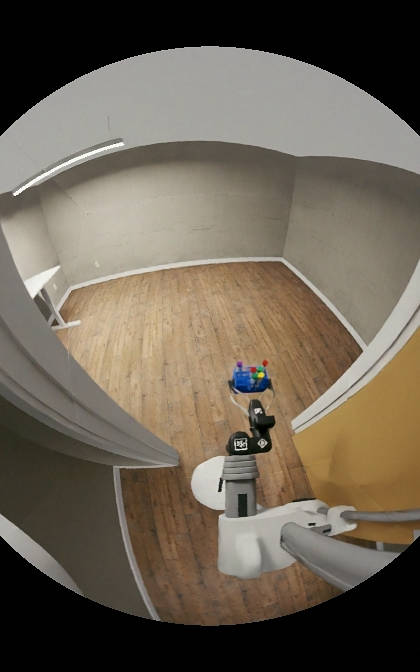

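execute_actions(
  actions=[
    {"r2":{"base":{"translate_m":0.75},"pace":"fast"},"r3":{"base":{"strafe_m":0.62}}},
  ],
  cameras=[],
)

execute_actions(
  actions=[
    {"r2":{"base":{"rotate_rad":1.45}}},
  ],
  cameras=["r2_head_camera","r2_wrist_camera"],
)

Scene clock: 278.10 s.
r1.base_odometry: x=-5.562 y=+2.910 heading=+0.864 (m, m, rad; r1's odometry frame)
r1.turned_by_wheels: +0.000 (rad since the last result)
r1.turned_by_imu: -0.001 (rad since the last result)
r1.base_tilt: forward=+1.0 right=-0.7 (deg)
r1.lidar_m: 1.98 1.95 2.10 1.67 1.66 1.84 2.16 2.09 1.80 1.45 1.43 1.57
r1.base_status: not commanded
r1.joint_positions: lift_m=+0.208 arm_m=-0.002 wrist_yaw_rad=+3.200 wrist_pitch_rad=-0.004 wrist_roll_rad=-0.018 gripper_m=+0.057
r1.joint_status: not commanded
r1.motor_effort: lift_m=+18(18) arm_m=-1(1) wrist_yaw_rad=-1(1) wrist_pitch_rad=-10(8) wrist_roll_rad=+1(1) gripper_m=-2(0) wheel_0=-1(1) wheel_1=+1(1) wheel_2=+0(0) (%)
r1.hand_pose: x=-0.1245 y=+0.0704 z=+0.3872 quat_wxyz=(-0.029, +0.002, -0.009, +1.000) (m; r1's base frame)
r1.wrist_depth_mm: - - 134 - - - 1661 / - - 135 - - - 1708 / - 112 137 - - - 1661 / 141 138 218 - - - 1661 / 212 - - - - 1983 1661 / 211 1255 201 1182 203 1281 1229 / 209 842 917 - 917 854 891
r2.base_odometry: x=+0.715 y=+5.253 heading=+1.332 (m, m, rad; r2's odometry frame)
r2.turned_by_wheels: +0.000 (rad since the last result)
r2.turned_by_imu: -0.001 (rad since the last result)
r2.base_tilt: forward=-0.1 right=+1.2 (deg)
r2.lidar_m: 0.41 2.72 2.07 1.85 0.76 0.60 1.21 0.78 0.70 0.90 2.13 0.42
r2.base_status: done
r2.joint_positions: lift_m=+0.800 arm_m=+0.002 wrist_yaw_rad=+0.000 wrist_pitch_rad=+0.254 wrist_roll_rad=+0.008 gripper_m=+0.060
r2.joint_status: not commanded
r2.motor_effort: lift_m=+18(18) arm_m=-5(6) wrist_yaw_rad=-1(1) wrist_pitch_rad=-11(8) wrist_roll_rad=+1(1) gripper_m=-25(25) wheel_0=+7(10) wheel_1=+3(9) wheel_2=-4(11) (%)
r2.hand_pose: x=+0.4525 y=-0.0874 z=+0.9059 quat_wxyz=(+0.992, +0.004, +0.127, +0.000) (m; r2's base frame)
r2.wrist_depth_mm: - - - - - - - / - - - - - - - / - - - - - - - / - - - 221 220 - - / - - 203 178 179 - - / 1756 179 201 185 183 178 1921 / 1430 1430 191 146 185 1464 1499
r3.base_odometry: x=-3.999 y=+0.087 heading=+1.114 (m, m, rad; r3's odometry frame)
r3.turned_by_wheels: +0.000 (rad since the last result)
r3.turned_by_imu: +0.002 (rad since the last result)
r3.base_tilt: forward=+0.6 right=+0.5 (deg)
r3.lidar_m: 1.09 1.07 1.08 0.97 0.93 0.95 0.96 0.95 1.06 0.78 0.48 1.33
r3.base_status: done
r3.joint_positions: lift_m=+0.182 arm_m=+0.000 wrist_yaw_rad=+3.200 wrist_pitch_rad=-0.017 wrist_roll_rad=+0.014 gripper_m=+0.057
r3.joint_status: not commanded
r3.motor_effort: lift_m=+18(18) arm_m=+0(0) wrist_yaw_rad=+2(1) wrist_pitch_rad=-6(5) wrist_roll_rad=-2(2) gripper_m=-3(2) wheel_0=-2(12) wheel_1=+4(13) wheel_2=+3(2) (%)
r3.hand_pose: x=-0.1222 y=+0.0704 z=+0.3657 quat_wxyz=(-0.029, +0.009, +0.007, +1.000) (m; r3's base frame)
r3.wrist_depth_mm: - - 133 1160 1255 1042 831 / - - 133 1160 1255 1060 831 / - 113 134 1160 1255 1060 831 / 137 135 236 1182 1255 1060 820 / 213 991 1078 1160 1255 1042 831 / 213 976 976 1138 197 1008 809 / 216 750 842 - 831 820 798
pictures: none
No camera images: the call's "cameras" was empty. Leave "cameras" out to get every camera's image.

Scene clock: 280.10 s.
r1.base_odometry: x=-5.562 y=+2.910 heading=+0.864 (m, m, rad; r1's odometry frame)
r1.turned_by_wheels: +0.000 (rad since the last result)
r1.turned_by_imu: +0.000 (rad since the last result)
r1.base_tilt: forward=+1.0 right=-0.8 (deg)
r1.lidar_m: 1.97 1.95 2.07 1.68 1.67 1.83 2.17 2.11 1.81 1.45 1.39 1.58
r1.base_status: not commanded
r1.joint_positions: lift_m=+0.208 arm_m=-0.002 wrist_yaw_rad=+3.200 wrist_pitch_rad=-0.004 wrist_roll_rad=-0.018 gripper_m=+0.057
r1.joint_status: not commanded
r1.motor_effort: lift_m=+18(18) arm_m=-1(1) wrist_yaw_rad=-1(1) wrist_pitch_rad=-8(7) wrist_roll_rad=+1(1) gripper_m=-4(4) wheel_0=-1(1) wheel_1=+1(1) wheel_2=+0(0) (%)
r1.hand_pose: x=-0.1245 y=+0.0704 z=+0.3872 quat_wxyz=(-0.029, +0.002, -0.009, +1.000) (m; r1's base frame)
r1.wrist_depth_mm: - - 134 - - - 1708 / - - 135 - - - 1708 / - 112 136 - - - 1708 / 141 138 218 - - - 1708 / 213 - - - - 1983 1661 / 210 1229 201 1160 202 1229 1205 / 209 831 931 - 931 866 891
r2.base_odometry: x=+0.715 y=+5.253 heading=+2.781 (m, m, rad; r2's odometry frame)
r2.turned_by_wheels: +1.449 (rad since the last result)
r2.turned_by_imu: +1.427 (rad since the last result)
r2.base_tilt: forward=-0.2 right=+1.2 (deg)
r2.lidar_m: 0.41 0.95 0.60 0.71 0.62 0.63 0.70 2.13 2.41 2.73 2.74 0.48
r2.base_status: done
r2.joint_positions: lift_m=+0.800 arm_m=+0.002 wrist_yaw_rad=+0.000 wrist_pitch_rad=+0.254 wrist_roll_rad=+0.008 gripper_m=+0.060
r2.joint_status: not commanded
r2.motor_effort: lift_m=+19(19) arm_m=-5(5) wrist_yaw_rad=-2(0) wrist_pitch_rad=-9(12) wrist_roll_rad=-2(0) gripper_m=-26(25) wheel_0=-5(12) wheel_1=-1(8) wheel_2=-5(12) (%)
r2.hand_pose: x=+0.4525 y=-0.0874 z=+0.9058 quat_wxyz=(+0.992, +0.004, +0.127, +0.000) (m; r2's base frame)
r2.wrist_depth_mm: 1499 - - - - - - / 1464 - - - - - - / 1397 - 1863 - - - - / 1397 - 1983 220 220 - - / 1336 - 203 178 179 - - / 1366 179 200 185 183 178 1983 / 1308 1464 191 146 185 1464 1464
r3.base_odometry: x=-3.999 y=+0.087 heading=+1.114 (m, m, rad; r3's odometry frame)
r3.turned_by_wheels: +0.000 (rad since the last result)
r3.turned_by_imu: +0.000 (rad since the last result)
r3.base_tilt: forward=+0.5 right=+0.4 (deg)
r3.lidar_m: 1.09 1.06 1.10 0.95 0.93 0.96 0.95 0.95 1.07 1.20 0.99 0.98
r3.base_status: not commanded
r3.joint_positions: lift_m=+0.182 arm_m=+0.000 wrist_yaw_rad=+3.200 wrist_pitch_rad=-0.017 wrist_roll_rad=+0.014 gripper_m=+0.057
r3.joint_status: not commanded
r3.motor_effort: lift_m=+18(18) arm_m=+0(0) wrist_yaw_rad=+2(1) wrist_pitch_rad=-6(6) wrist_roll_rad=-1(3) gripper_m=-4(4) wheel_0=-2(2) wheel_1=+4(4) wheel_2=+3(3) (%)
r3.hand_pose: x=-0.1222 y=+0.0704 z=+0.3657 quat_wxyz=(-0.029, +0.009, +0.007, +1.000) (m; r3's base frame)
r3.wrist_depth_mm: - - 133 1138 1255 1042 820 / - - 133 1160 1255 1042 831 / - 113 134 1182 1281 1060 831 / 137 135 236 1160 1255 1060 831 / 212 991 1060 1182 1255 1042 820 / 213 976 960 1138 196 991 809 / 216 750 831 - 831 820 798
pictures: r2_head_camera, r2_wrist_camera
Images, in order (width x height): r2_head_camera 420x560, r2_wrist_camera 616x392.

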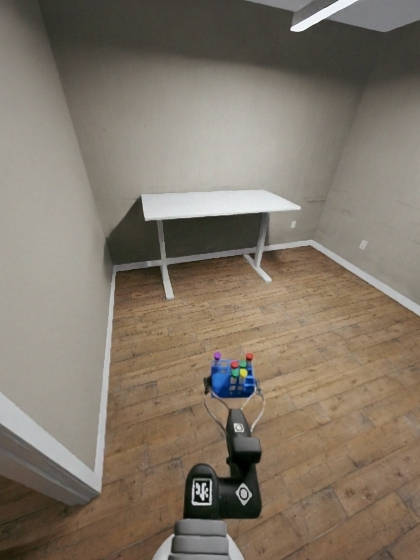

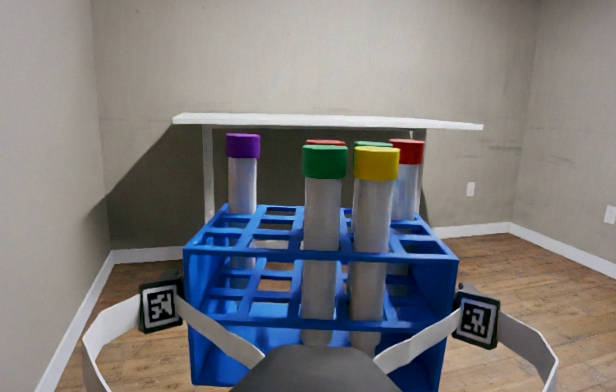

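execute_actions(
  actions=[
    {"r2":{"base":{"translate_m":1.3},"joints":{"lift_m":0.96},"pace":"fast"}},
  ],
  cameras=["r2_head_camera","r2_wrist_camera"],
)

Scene clock: 287.83 s.
r1.base_odometry: x=-5.562 y=+2.910 heading=+0.864 (m, m, rad; r1's odometry frame)
r1.turned_by_wheels: +0.000 (rad since the last result)
r1.turned_by_imu: -0.001 (rad since the last result)
r1.base_tilt: forward=+1.0 right=-0.7 (deg)
r1.lidar_m: 1.97 1.94 2.05 1.68 1.67 1.85 2.16 2.11 1.82 1.43 1.41 1.58
r1.base_status: not commanded
r1.joint_positions: lift_m=+0.208 arm_m=-0.002 wrist_yaw_rad=+3.200 wrist_pitch_rad=-0.004 wrist_roll_rad=-0.018 gripper_m=+0.057
r1.joint_status: not commanded
r1.motor_effort: lift_m=+18(18) arm_m=-1(1) wrist_yaw_rad=-1(1) wrist_pitch_rad=-8(10) wrist_roll_rad=-1(1) gripper_m=-2(3) wheel_0=-1(1) wheel_1=+1(1) wheel_2=+0(0) (%)
r1.hand_pose: x=-0.1245 y=+0.0704 z=+0.3872 quat_wxyz=(-0.029, +0.002, -0.009, +1.000) (m; r1's base frame)
r1.wrist_depth_mm: - - 135 - - - 1708 / - - 135 - - - 1756 / - 113 137 - - - 1708 / 141 138 218 - - - 1708 / 212 - - - - - 1708 / 211 1255 202 1160 202 1255 1229 / 208 842 931 - 931 854 878
r2.base_odometry: x=-0.502 y=+5.711 heading=+2.781 (m, m, rad; r2's odometry frame)
r2.turned_by_wheels: +0.000 (rad since the last result)
r2.turned_by_imu: -0.004 (rad since the last result)
r2.base_tilt: forward=-0.2 right=+1.3 (deg)
r2.lidar_m: 0.39 0.58 0.67 0.83 0.80 0.91 1.66 3.34 2.83 2.33 2.27 0.46
r2.base_status: done
r2.joint_positions: lift_m=+0.960 arm_m=+0.002 wrist_yaw_rad=+0.000 wrist_pitch_rad=+0.254 wrist_roll_rad=+0.008 gripper_m=+0.060
r2.joint_status: all done
r2.motor_effort: lift_m=+23(24) arm_m=-5(6) wrist_yaw_rad=-2(2) wrist_pitch_rad=-11(9) wrist_roll_rad=+1(0) gripper_m=-25(25) wheel_0=+5(11) wheel_1=+2(6) wheel_2=-4(17) (%)
r2.hand_pose: x=+0.4525 y=-0.0874 z=+1.0656 quat_wxyz=(+0.992, +0.004, +0.127, +0.000) (m; r2's base frame)
r2.wrist_depth_mm: 960 1025 1098 1138 1205 1308 1430 / 991 1042 1098 1182 1281 1397 1464 / 1025 1078 1138 1205 1308 1397 1576 / 866 891 820 220 218 1025 1537 / 539 559 202 179 178 597 609 / 397 179 200 186 182 178 1808 / 1138 1229 191 146 185 1366 1708
r3.base_odometry: x=-3.999 y=+0.087 heading=+1.114 (m, m, rad; r3's odometry frame)
r3.turned_by_wheels: +0.000 (rad since the last result)
r3.turned_by_imu: +0.000 (rad since the last result)
r3.base_tilt: forward=+0.8 right=+0.4 (deg)
r3.lidar_m: 1.08 1.07 1.10 0.96 0.94 0.94 0.95 0.93 1.07 1.31 1.30 1.36
r3.base_status: not commanded
r3.joint_positions: lift_m=+0.182 arm_m=+0.000 wrist_yaw_rad=+3.200 wrist_pitch_rad=-0.017 wrist_roll_rad=+0.014 gripper_m=+0.057
r3.joint_status: not commanded
r3.motor_effort: lift_m=+18(18) arm_m=+0(0) wrist_yaw_rad=+1(3) wrist_pitch_rad=-6(6) wrist_roll_rad=-2(2) gripper_m=-2(5) wheel_0=-2(2) wheel_1=+4(4) wheel_2=+3(3) (%)
r3.hand_pose: x=-0.1222 y=+0.0704 z=+0.3657 quat_wxyz=(-0.029, +0.009, +0.007, +1.000) (m; r3's base frame)
r3.wrist_depth_mm: - - 133 1138 1229 1060 820 / - - 133 1138 1255 1060 831 / - 113 135 1160 1229 1060 842 / 137 136 236 1160 1255 1060 831 / 212 991 1060 1182 1281 1042 831 / 213 976 960 1138 196 1008 820 / 216 759 842 - 820 820 788
pictures: r2_head_camera, r2_wrist_camera
Images, in order (width x height): r2_head_camera 420x560, r2_wrist_camera 616x392.

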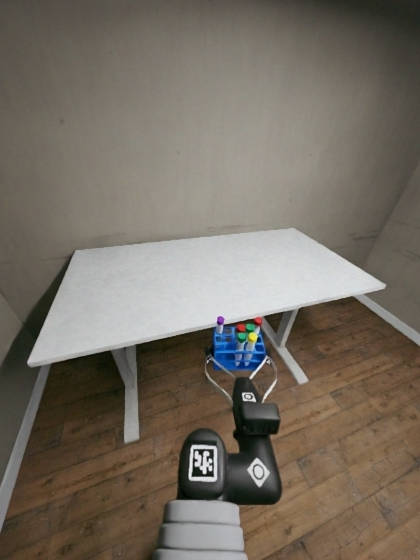

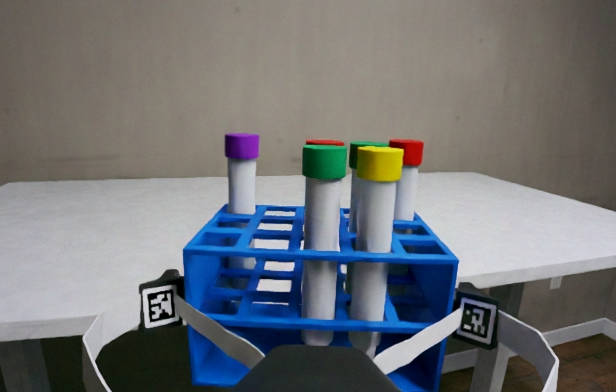

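execute_actions(
  actions=[
    {"r2":{"joints":{"arm_m":0.45,"lift_m":0.93}}},
  ],
  cameras=[],
)

execute_actions(
  actions=[
    {"r2":{"joints":{"lift_m":0.895},"pace":"slow"}},
  ],
  cameras=["r2_head_camera","r2_wrist_camera"],
)

Scene clock: 293.73 s.
r1.base_odometry: x=-5.562 y=+2.910 heading=+0.864 (m, m, rad; r1's odometry frame)
r1.turned_by_wheels: +0.000 (rad since the last result)
r1.turned_by_imu: -0.001 (rad since the last result)
r1.base_tilt: forward=+1.0 right=-0.7 (deg)
r1.lidar_m: 1.97 1.94 2.09 1.69 1.66 1.85 2.17 2.10 1.79 1.44 1.40 1.58
r1.base_status: not commanded
r1.joint_positions: lift_m=+0.208 arm_m=-0.002 wrist_yaw_rad=+3.200 wrist_pitch_rad=-0.004 wrist_roll_rad=-0.018 gripper_m=+0.057
r1.joint_status: not commanded
r1.motor_effort: lift_m=+18(18) arm_m=-1(1) wrist_yaw_rad=-1(1) wrist_pitch_rad=-9(9) wrist_roll_rad=+0(1) gripper_m=-4(4) wheel_0=-1(1) wheel_1=+1(1) wheel_2=+0(0) (%)
r1.hand_pose: x=-0.1245 y=+0.0704 z=+0.3872 quat_wxyz=(-0.029, +0.002, -0.009, +1.000) (m; r1's base frame)
r1.wrist_depth_mm: - - 135 - - - 1708 / - - 135 - - - 1756 / - 113 137 - - - 1708 / 141 138 218 - - - 1661 / 213 - - - - - 1661 / 210 1255 201 1182 202 1255 1229 / 210 842 931 - 931 842 878
r2.base_odometry: x=-0.502 y=+5.711 heading=+2.781 (m, m, rad; r2's odometry frame)
r2.turned_by_wheels: +0.000 (rad since the last result)
r2.turned_by_imu: +0.002 (rad since the last result)
r2.base_tilt: forward=-0.3 right=+1.4 (deg)
r2.lidar_m: 0.59 0.58 0.67 0.82 0.83 0.96 1.62 3.36 2.81 2.31 2.28 0.73
r2.base_status: not commanded
r2.joint_positions: lift_m=+0.930 arm_m=+0.449 wrist_yaw_rad=+0.000 wrist_pitch_rad=+0.254 wrist_roll_rad=+0.008 gripper_m=+0.060
r2.joint_status: all done
r2.motor_effort: lift_m=+17(19) arm_m=+5(5) wrist_yaw_rad=+0(0) wrist_pitch_rad=-8(11) wrist_roll_rad=-2(1) gripper_m=-21(23) wheel_0=+5(5) wheel_1=+2(2) wheel_2=-4(4) (%)
r2.hand_pose: x=+0.8992 y=-0.0874 z=+1.0360 quat_wxyz=(+0.992, +0.004, +0.126, +0.000) (m; r2's base frame)
r2.wrist_depth_mm: 621 654 699 741 809 878 904 / 640 668 715 759 820 891 960 / 654 691 732 778 831 931 1008 / 661 707 707 220 222 866 991 / 462 477 202 179 179 517 525 / 340 179 200 185 183 178 373 / 273 276 190 146 185 278 285
r3.base_odometry: x=-3.999 y=+0.087 heading=+1.114 (m, m, rad; r3's odometry frame)
r3.turned_by_wheels: +0.000 (rad since the last result)
r3.turned_by_imu: +0.000 (rad since the last result)
r3.base_tilt: forward=+0.7 right=+0.3 (deg)
r3.lidar_m: 1.08 1.07 1.09 0.96 0.93 0.95 0.96 0.95 1.07 1.29 1.29 1.34
r3.base_status: not commanded
r3.joint_positions: lift_m=+0.182 arm_m=+0.000 wrist_yaw_rad=+3.200 wrist_pitch_rad=-0.017 wrist_roll_rad=+0.014 gripper_m=+0.057
r3.joint_status: not commanded
r3.motor_effort: lift_m=+18(18) arm_m=+0(0) wrist_yaw_rad=+1(2) wrist_pitch_rad=-6(6) wrist_roll_rad=-2(2) gripper_m=-3(1) wheel_0=-2(2) wheel_1=+4(4) wheel_2=+3(3) (%)
r3.hand_pose: x=-0.1222 y=+0.0704 z=+0.3657 quat_wxyz=(-0.029, +0.009, +0.007, +1.000) (m; r3's base frame)
r3.wrist_depth_mm: - - 133 1160 1255 1042 831 / - - 133 1160 1255 1060 831 / - 113 134 1138 1281 1060 831 / 137 136 235 1160 1255 1042 831 / 212 991 1060 1160 1255 1025 831 / 213 976 960 1138 196 1025 809 / 216 741 842 - 831 809 788
pictures: none
No camera images: the call's "cameras" was empty. Leave "cameras" out to get every camera's image.

Scene clock: 294.87 s.
r1.base_odometry: x=-5.562 y=+2.910 heading=+0.864 (m, m, rad; r1's odometry frame)
r1.turned_by_wheels: +0.000 (rad since the last result)
r1.turned_by_imu: +0.000 (rad since the last result)
r1.base_tilt: forward=+1.0 right=-0.7 (deg)
r1.lidar_m: 1.95 1.94 2.06 1.66 1.68 1.83 2.16 2.09 1.81 1.44 1.42 1.56
r1.base_status: not commanded
r1.joint_positions: lift_m=+0.208 arm_m=-0.002 wrist_yaw_rad=+3.200 wrist_pitch_rad=-0.004 wrist_roll_rad=-0.018 gripper_m=+0.057
r1.joint_status: not commanded
r1.motor_effort: lift_m=+18(18) arm_m=-1(1) wrist_yaw_rad=-1(1) wrist_pitch_rad=-9(10) wrist_roll_rad=-1(2) gripper_m=-1(4) wheel_0=-1(1) wheel_1=+0(1) wheel_2=+0(0) (%)
r1.hand_pose: x=-0.1245 y=+0.0704 z=+0.3872 quat_wxyz=(-0.029, +0.002, -0.009, +1.000) (m; r1's base frame)
r1.wrist_depth_mm: - - 135 - - - 1708 / - - 135 - - - 1661 / - 113 137 - - - 1661 / 141 138 218 - - - 1661 / 213 - - - - 1983 1708 / 211 1255 201 1182 203 1255 1182 / 209 842 917 - 917 854 866
r2.base_odometry: x=-0.502 y=+5.711 heading=+2.781 (m, m, rad; r2's odometry frame)
r2.turned_by_wheels: +0.000 (rad since the last result)
r2.turned_by_imu: +0.000 (rad since the last result)
r2.base_tilt: forward=-0.1 right=+1.2 (deg)
r2.lidar_m: 0.58 0.57 0.65 0.84 0.81 0.93 1.62 3.34 2.84 2.31 2.29 0.73
r2.base_status: not commanded
r2.joint_positions: lift_m=+0.895 arm_m=+0.449 wrist_yaw_rad=+0.000 wrist_pitch_rad=+0.254 wrist_roll_rad=+0.008 gripper_m=+0.060
r2.joint_status: all done
r2.motor_effort: lift_m=+17(15) arm_m=+5(6) wrist_yaw_rad=+1(0) wrist_pitch_rad=-10(10) wrist_roll_rad=-1(2) gripper_m=-25(27) wheel_0=+5(5) wheel_1=+2(2) wheel_2=-4(4) (%)
r2.hand_pose: x=+0.8992 y=-0.0874 z=+1.0011 quat_wxyz=(+0.992, +0.004, +0.126, +0.000) (m; r2's base frame)
r2.wrist_depth_mm: 615 654 699 732 809 854 904 / 634 676 715 768 820 878 960 / 654 699 732 788 831 917 1008 / 603 621 569 219 220 707 732 / 382 392 202 179 179 421 427 / 278 178 201 185 184 178 301 / 224 224 191 147 185 227 222
r3.base_odometry: x=-3.999 y=+0.087 heading=+1.114 (m, m, rad; r3's odometry frame)
r3.turned_by_wheels: +0.000 (rad since the last result)
r3.turned_by_imu: +0.000 (rad since the last result)
r3.base_tilt: forward=+0.6 right=+0.5 (deg)
r3.lidar_m: 1.09 1.08 1.10 0.95 0.94 0.97 0.96 0.95 1.07 1.33 1.30 1.36
r3.base_status: not commanded
r3.joint_positions: lift_m=+0.182 arm_m=+0.000 wrist_yaw_rad=+3.200 wrist_pitch_rad=-0.017 wrist_roll_rad=+0.014 gripper_m=+0.057
r3.joint_status: not commanded
r3.motor_effort: lift_m=+18(18) arm_m=+0(0) wrist_yaw_rad=+1(1) wrist_pitch_rad=-6(6) wrist_roll_rad=-2(2) gripper_m=-2(3) wheel_0=-2(2) wheel_1=+4(4) wheel_2=+3(3) (%)
r3.hand_pose: x=-0.1222 y=+0.0704 z=+0.3657 quat_wxyz=(-0.029, +0.009, +0.007, +1.000) (m; r3's base frame)
r3.wrist_depth_mm: - - 133 1160 1229 1060 820 / - - 133 1138 1255 1078 831 / - 113 135 1138 1229 1060 842 / 137 136 236 1160 1255 1060 831 / 213 991 1060 1182 1255 1042 831 / 213 976 960 1118 195 1008 809 / 216 750 842 - 809 831 798
pictures: r2_head_camera, r2_wrist_camera
Images, in order (width x height): r2_head_camera 420x560, r2_wrist_camera 616x392.

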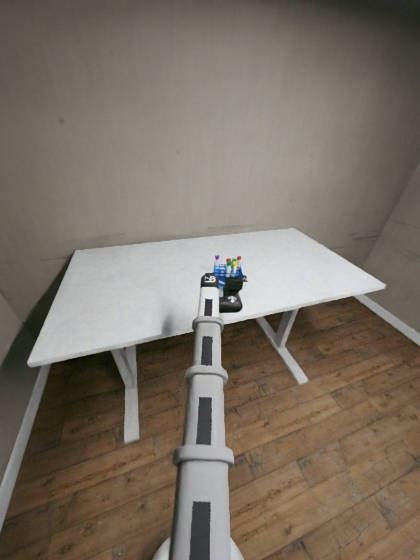

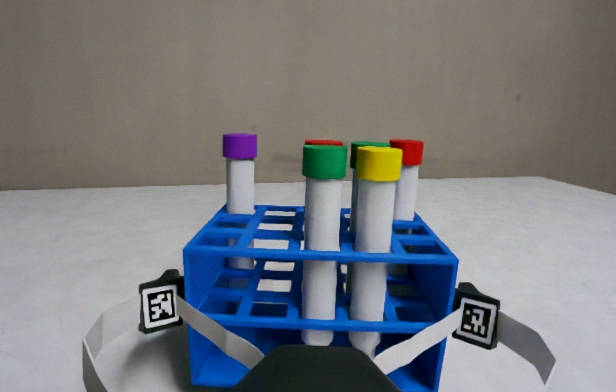

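execute_actions(
  actions=[
    {"r2":{"joints":{"lift_m":0.883},"pace":"slow"}},
  ],
  cameras=["r2_wrist_camera"],
)

Scene clock: 297.83 s.
r1.base_odometry: x=-5.562 y=+2.910 heading=+0.864 (m, m, rad; r1's odometry frame)
r1.turned_by_wheels: +0.000 (rad since the last result)
r1.turned_by_imu: +0.000 (rad since the last result)
r1.base_tilt: forward=+1.0 right=-0.7 (deg)
r1.lidar_m: 1.98 1.93 2.09 1.66 1.67 1.85 2.17 2.10 1.78 1.45 1.41 1.57
r1.base_status: not commanded
r1.joint_positions: lift_m=+0.208 arm_m=-0.002 wrist_yaw_rad=+3.200 wrist_pitch_rad=-0.004 wrist_roll_rad=-0.018 gripper_m=+0.057
r1.joint_status: not commanded
r1.motor_effort: lift_m=+18(18) arm_m=-1(1) wrist_yaw_rad=-1(1) wrist_pitch_rad=-9(9) wrist_roll_rad=+1(0) gripper_m=-2(0) wheel_0=-1(1) wheel_1=+1(0) wheel_2=+0(0) (%)
r1.hand_pose: x=-0.1245 y=+0.0704 z=+0.3872 quat_wxyz=(-0.029, +0.002, -0.009, +1.000) (m; r1's base frame)
r1.wrist_depth_mm: - - 134 - - - 1661 / - - 135 - - - 1708 / - 113 136 - - - 1708 / 142 138 217 - - - 1708 / 213 - - - - 1983 1756 / 211 1255 201 1160 203 1255 1229 / 209 842 917 - 931 842 891
r2.base_odometry: x=-0.502 y=+5.711 heading=+2.781 (m, m, rad; r2's odometry frame)
r2.turned_by_wheels: +0.000 (rad since the last result)
r2.turned_by_imu: +0.001 (rad since the last result)
r2.base_tilt: forward=+0.0 right=+1.2 (deg)
r2.lidar_m: 0.56 0.57 0.65 0.80 0.81 0.94 1.64 3.36 2.83 2.32 2.28 0.71
r2.base_status: not commanded
r2.joint_positions: lift_m=+0.883 arm_m=+0.449 wrist_yaw_rad=+0.000 wrist_pitch_rad=+0.254 wrist_roll_rad=+0.008 gripper_m=+0.060
r2.joint_status: all done
r2.motor_effort: lift_m=+18(18) arm_m=+5(6) wrist_yaw_rad=-1(1) wrist_pitch_rad=-11(11) wrist_roll_rad=-2(1) gripper_m=-24(24) wheel_0=+5(5) wheel_1=+2(2) wheel_2=-4(4) (%)
r2.hand_pose: x=+0.8992 y=-0.0874 z=+0.9890 quat_wxyz=(+0.992, +0.004, +0.126, +0.000) (m; r2's base frame)
r2.wrist_depth_mm: 621 654 691 750 798 854 917 / 627 668 723 778 831 904 946 / 654 691 732 788 820 931 1008 / 554 574 525 219 220 654 661 / 351 362 202 178 179 392 397 / 258 179 200 183 183 178 279 / 206 207 191 146 185 211 206
r3.base_odometry: x=-3.999 y=+0.087 heading=+1.114 (m, m, rad; r3's odometry frame)
r3.turned_by_wheels: +0.000 (rad since the last result)
r3.turned_by_imu: +0.000 (rad since the last result)
r3.base_tilt: forward=+0.4 right=+0.4 (deg)
r3.lidar_m: 1.09 1.08 1.10 0.95 0.95 0.95 0.96 0.93 1.05 1.32 1.30 1.38
r3.base_status: not commanded
r3.joint_positions: lift_m=+0.182 arm_m=+0.000 wrist_yaw_rad=+3.200 wrist_pitch_rad=-0.017 wrist_roll_rad=+0.014 gripper_m=+0.057
r3.joint_status: not commanded
r3.motor_effort: lift_m=+18(18) arm_m=+0(0) wrist_yaw_rad=+2(1) wrist_pitch_rad=-6(6) wrist_roll_rad=-2(2) gripper_m=-2(4) wheel_0=-2(2) wheel_1=+4(4) wheel_2=+3(3) (%)
r3.hand_pose: x=-0.1222 y=+0.0704 z=+0.3657 quat_wxyz=(-0.029, +0.009, +0.007, +1.000) (m; r3's base frame)
r3.wrist_depth_mm: - - 133 1138 1255 1042 831 / - - 134 1138 1255 1060 820 / - 113 135 1182 1281 1060 831 / 137 136 236 1160 1281 1042 820 / 212 1008 1060 1182 1255 1042 820 / 213 976 960 1138 196 1008 809 / 216 750 854 - 820 820 788
pictures: r2_wrist_camera
Images, in order (width x height): r2_wrist_camera 616x392.

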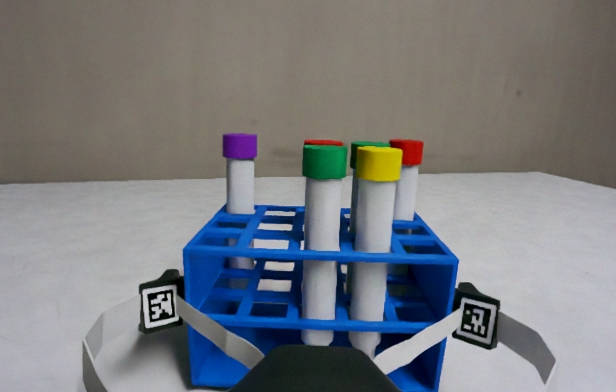

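execute_actions(
  actions=[
    {"r2":{"joints":{"lift_m":0.876},"pace":"slow"}},
  ],
  cameras=["r2_wrist_camera"],
)

Scene clock: 300.03 s.
r1.base_odometry: x=-5.562 y=+2.910 heading=+0.864 (m, m, rad; r1's odometry frame)
r1.turned_by_wheels: +0.000 (rad since the last result)
r1.turned_by_imu: +0.000 (rad since the last result)
r1.base_tilt: forward=+1.0 right=-0.7 (deg)
r1.lidar_m: 1.98 1.94 2.07 1.69 1.67 1.86 2.17 2.11 1.80 1.45 1.40 1.56
r1.base_status: not commanded
r1.joint_positions: lift_m=+0.208 arm_m=-0.002 wrist_yaw_rad=+3.200 wrist_pitch_rad=-0.004 wrist_roll_rad=-0.018 gripper_m=+0.057
r1.joint_status: not commanded
r1.motor_effort: lift_m=+18(18) arm_m=-1(1) wrist_yaw_rad=-1(1) wrist_pitch_rad=-9(8) wrist_roll_rad=-1(1) gripper_m=-4(3) wheel_0=-1(1) wheel_1=+0(1) wheel_2=+0(0) (%)
r1.hand_pose: x=-0.1245 y=+0.0704 z=+0.3872 quat_wxyz=(-0.029, +0.002, -0.009, +1.000) (m; r1's base frame)
r1.wrist_depth_mm: - - 135 - - - 1708 / - - 135 - - - 1708 / - 113 137 - - - 1708 / 142 138 218 - - - 1708 / 212 - - - - 1983 1618 / 211 1255 201 1182 202 1255 1182 / 209 831 931 - 931 842 878
r2.base_odometry: x=-0.502 y=+5.711 heading=+2.781 (m, m, rad; r2's odometry frame)
r2.turned_by_wheels: +0.000 (rad since the last result)
r2.turned_by_imu: +0.001 (rad since the last result)
r2.base_tilt: forward=-0.2 right=+1.2 (deg)
r2.lidar_m: 0.59 0.58 0.66 0.82 0.83 0.93 1.66 3.36 2.77 2.29 2.26 0.75
r2.base_status: not commanded
r2.joint_positions: lift_m=+0.876 arm_m=+0.449 wrist_yaw_rad=+0.000 wrist_pitch_rad=+0.251 wrist_roll_rad=+0.008 gripper_m=+0.060
r2.joint_status: all done
r2.motor_effort: lift_m=+16(19) arm_m=+5(5) wrist_yaw_rad=-1(1) wrist_pitch_rad=-2(11) wrist_roll_rad=+2(1) gripper_m=-22(26) wheel_0=+5(5) wheel_1=+2(2) wheel_2=-4(4) (%)
r2.hand_pose: x=+0.8994 y=-0.0874 z=+0.9829 quat_wxyz=(+0.992, +0.004, +0.125, +0.000) (m; r2's base frame)
r2.wrist_depth_mm: 621 661 715 750 798 854 904 / 627 676 723 768 820 878 960 / 647 691 741 788 831 917 1008 / 539 559 512 219 218 634 654 / 342 353 202 179 179 379 389 / 250 179 200 185 184 178 272 / 199 200 191 146 185 204 199
r3.base_odometry: x=-3.999 y=+0.087 heading=+1.114 (m, m, rad; r3's odometry frame)
r3.turned_by_wheels: +0.000 (rad since the last result)
r3.turned_by_imu: +0.000 (rad since the last result)
r3.base_tilt: forward=+0.6 right=+0.5 (deg)
r3.lidar_m: 1.07 1.06 1.12 0.96 0.95 0.96 0.97 0.96 1.05 1.31 1.31 1.34
r3.base_status: not commanded
r3.joint_positions: lift_m=+0.182 arm_m=+0.000 wrist_yaw_rad=+3.200 wrist_pitch_rad=-0.017 wrist_roll_rad=+0.014 gripper_m=+0.057
r3.joint_status: not commanded
r3.motor_effort: lift_m=+18(18) arm_m=+0(0) wrist_yaw_rad=+2(2) wrist_pitch_rad=-7(6) wrist_roll_rad=-2(2) gripper_m=-2(2) wheel_0=-2(2) wheel_1=+4(4) wheel_2=+3(3) (%)
r3.hand_pose: x=-0.1222 y=+0.0704 z=+0.3657 quat_wxyz=(-0.029, +0.009, +0.007, +1.000) (m; r3's base frame)
r3.wrist_depth_mm: - - 133 1138 1255 1042 831 / - - 133 1182 1281 1060 831 / - 113 134 1160 1255 1060 831 / 137 135 235 1182 1281 1042 831 / 212 991 1042 1182 1281 1042 809 / 213 976 960 1138 196 1008 809 / 216 750 854 - 820 820 798
pictures: r2_wrist_camera
Images, in order (width x height): r2_wrist_camera 616x392.

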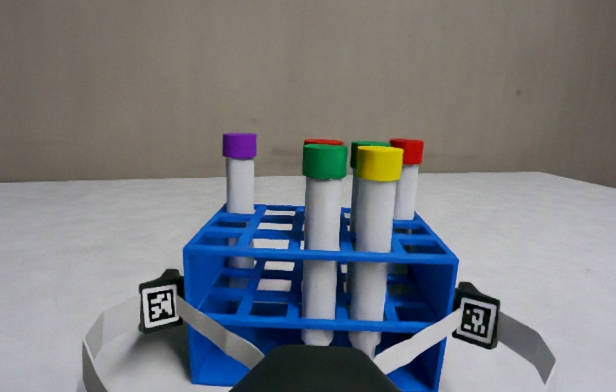

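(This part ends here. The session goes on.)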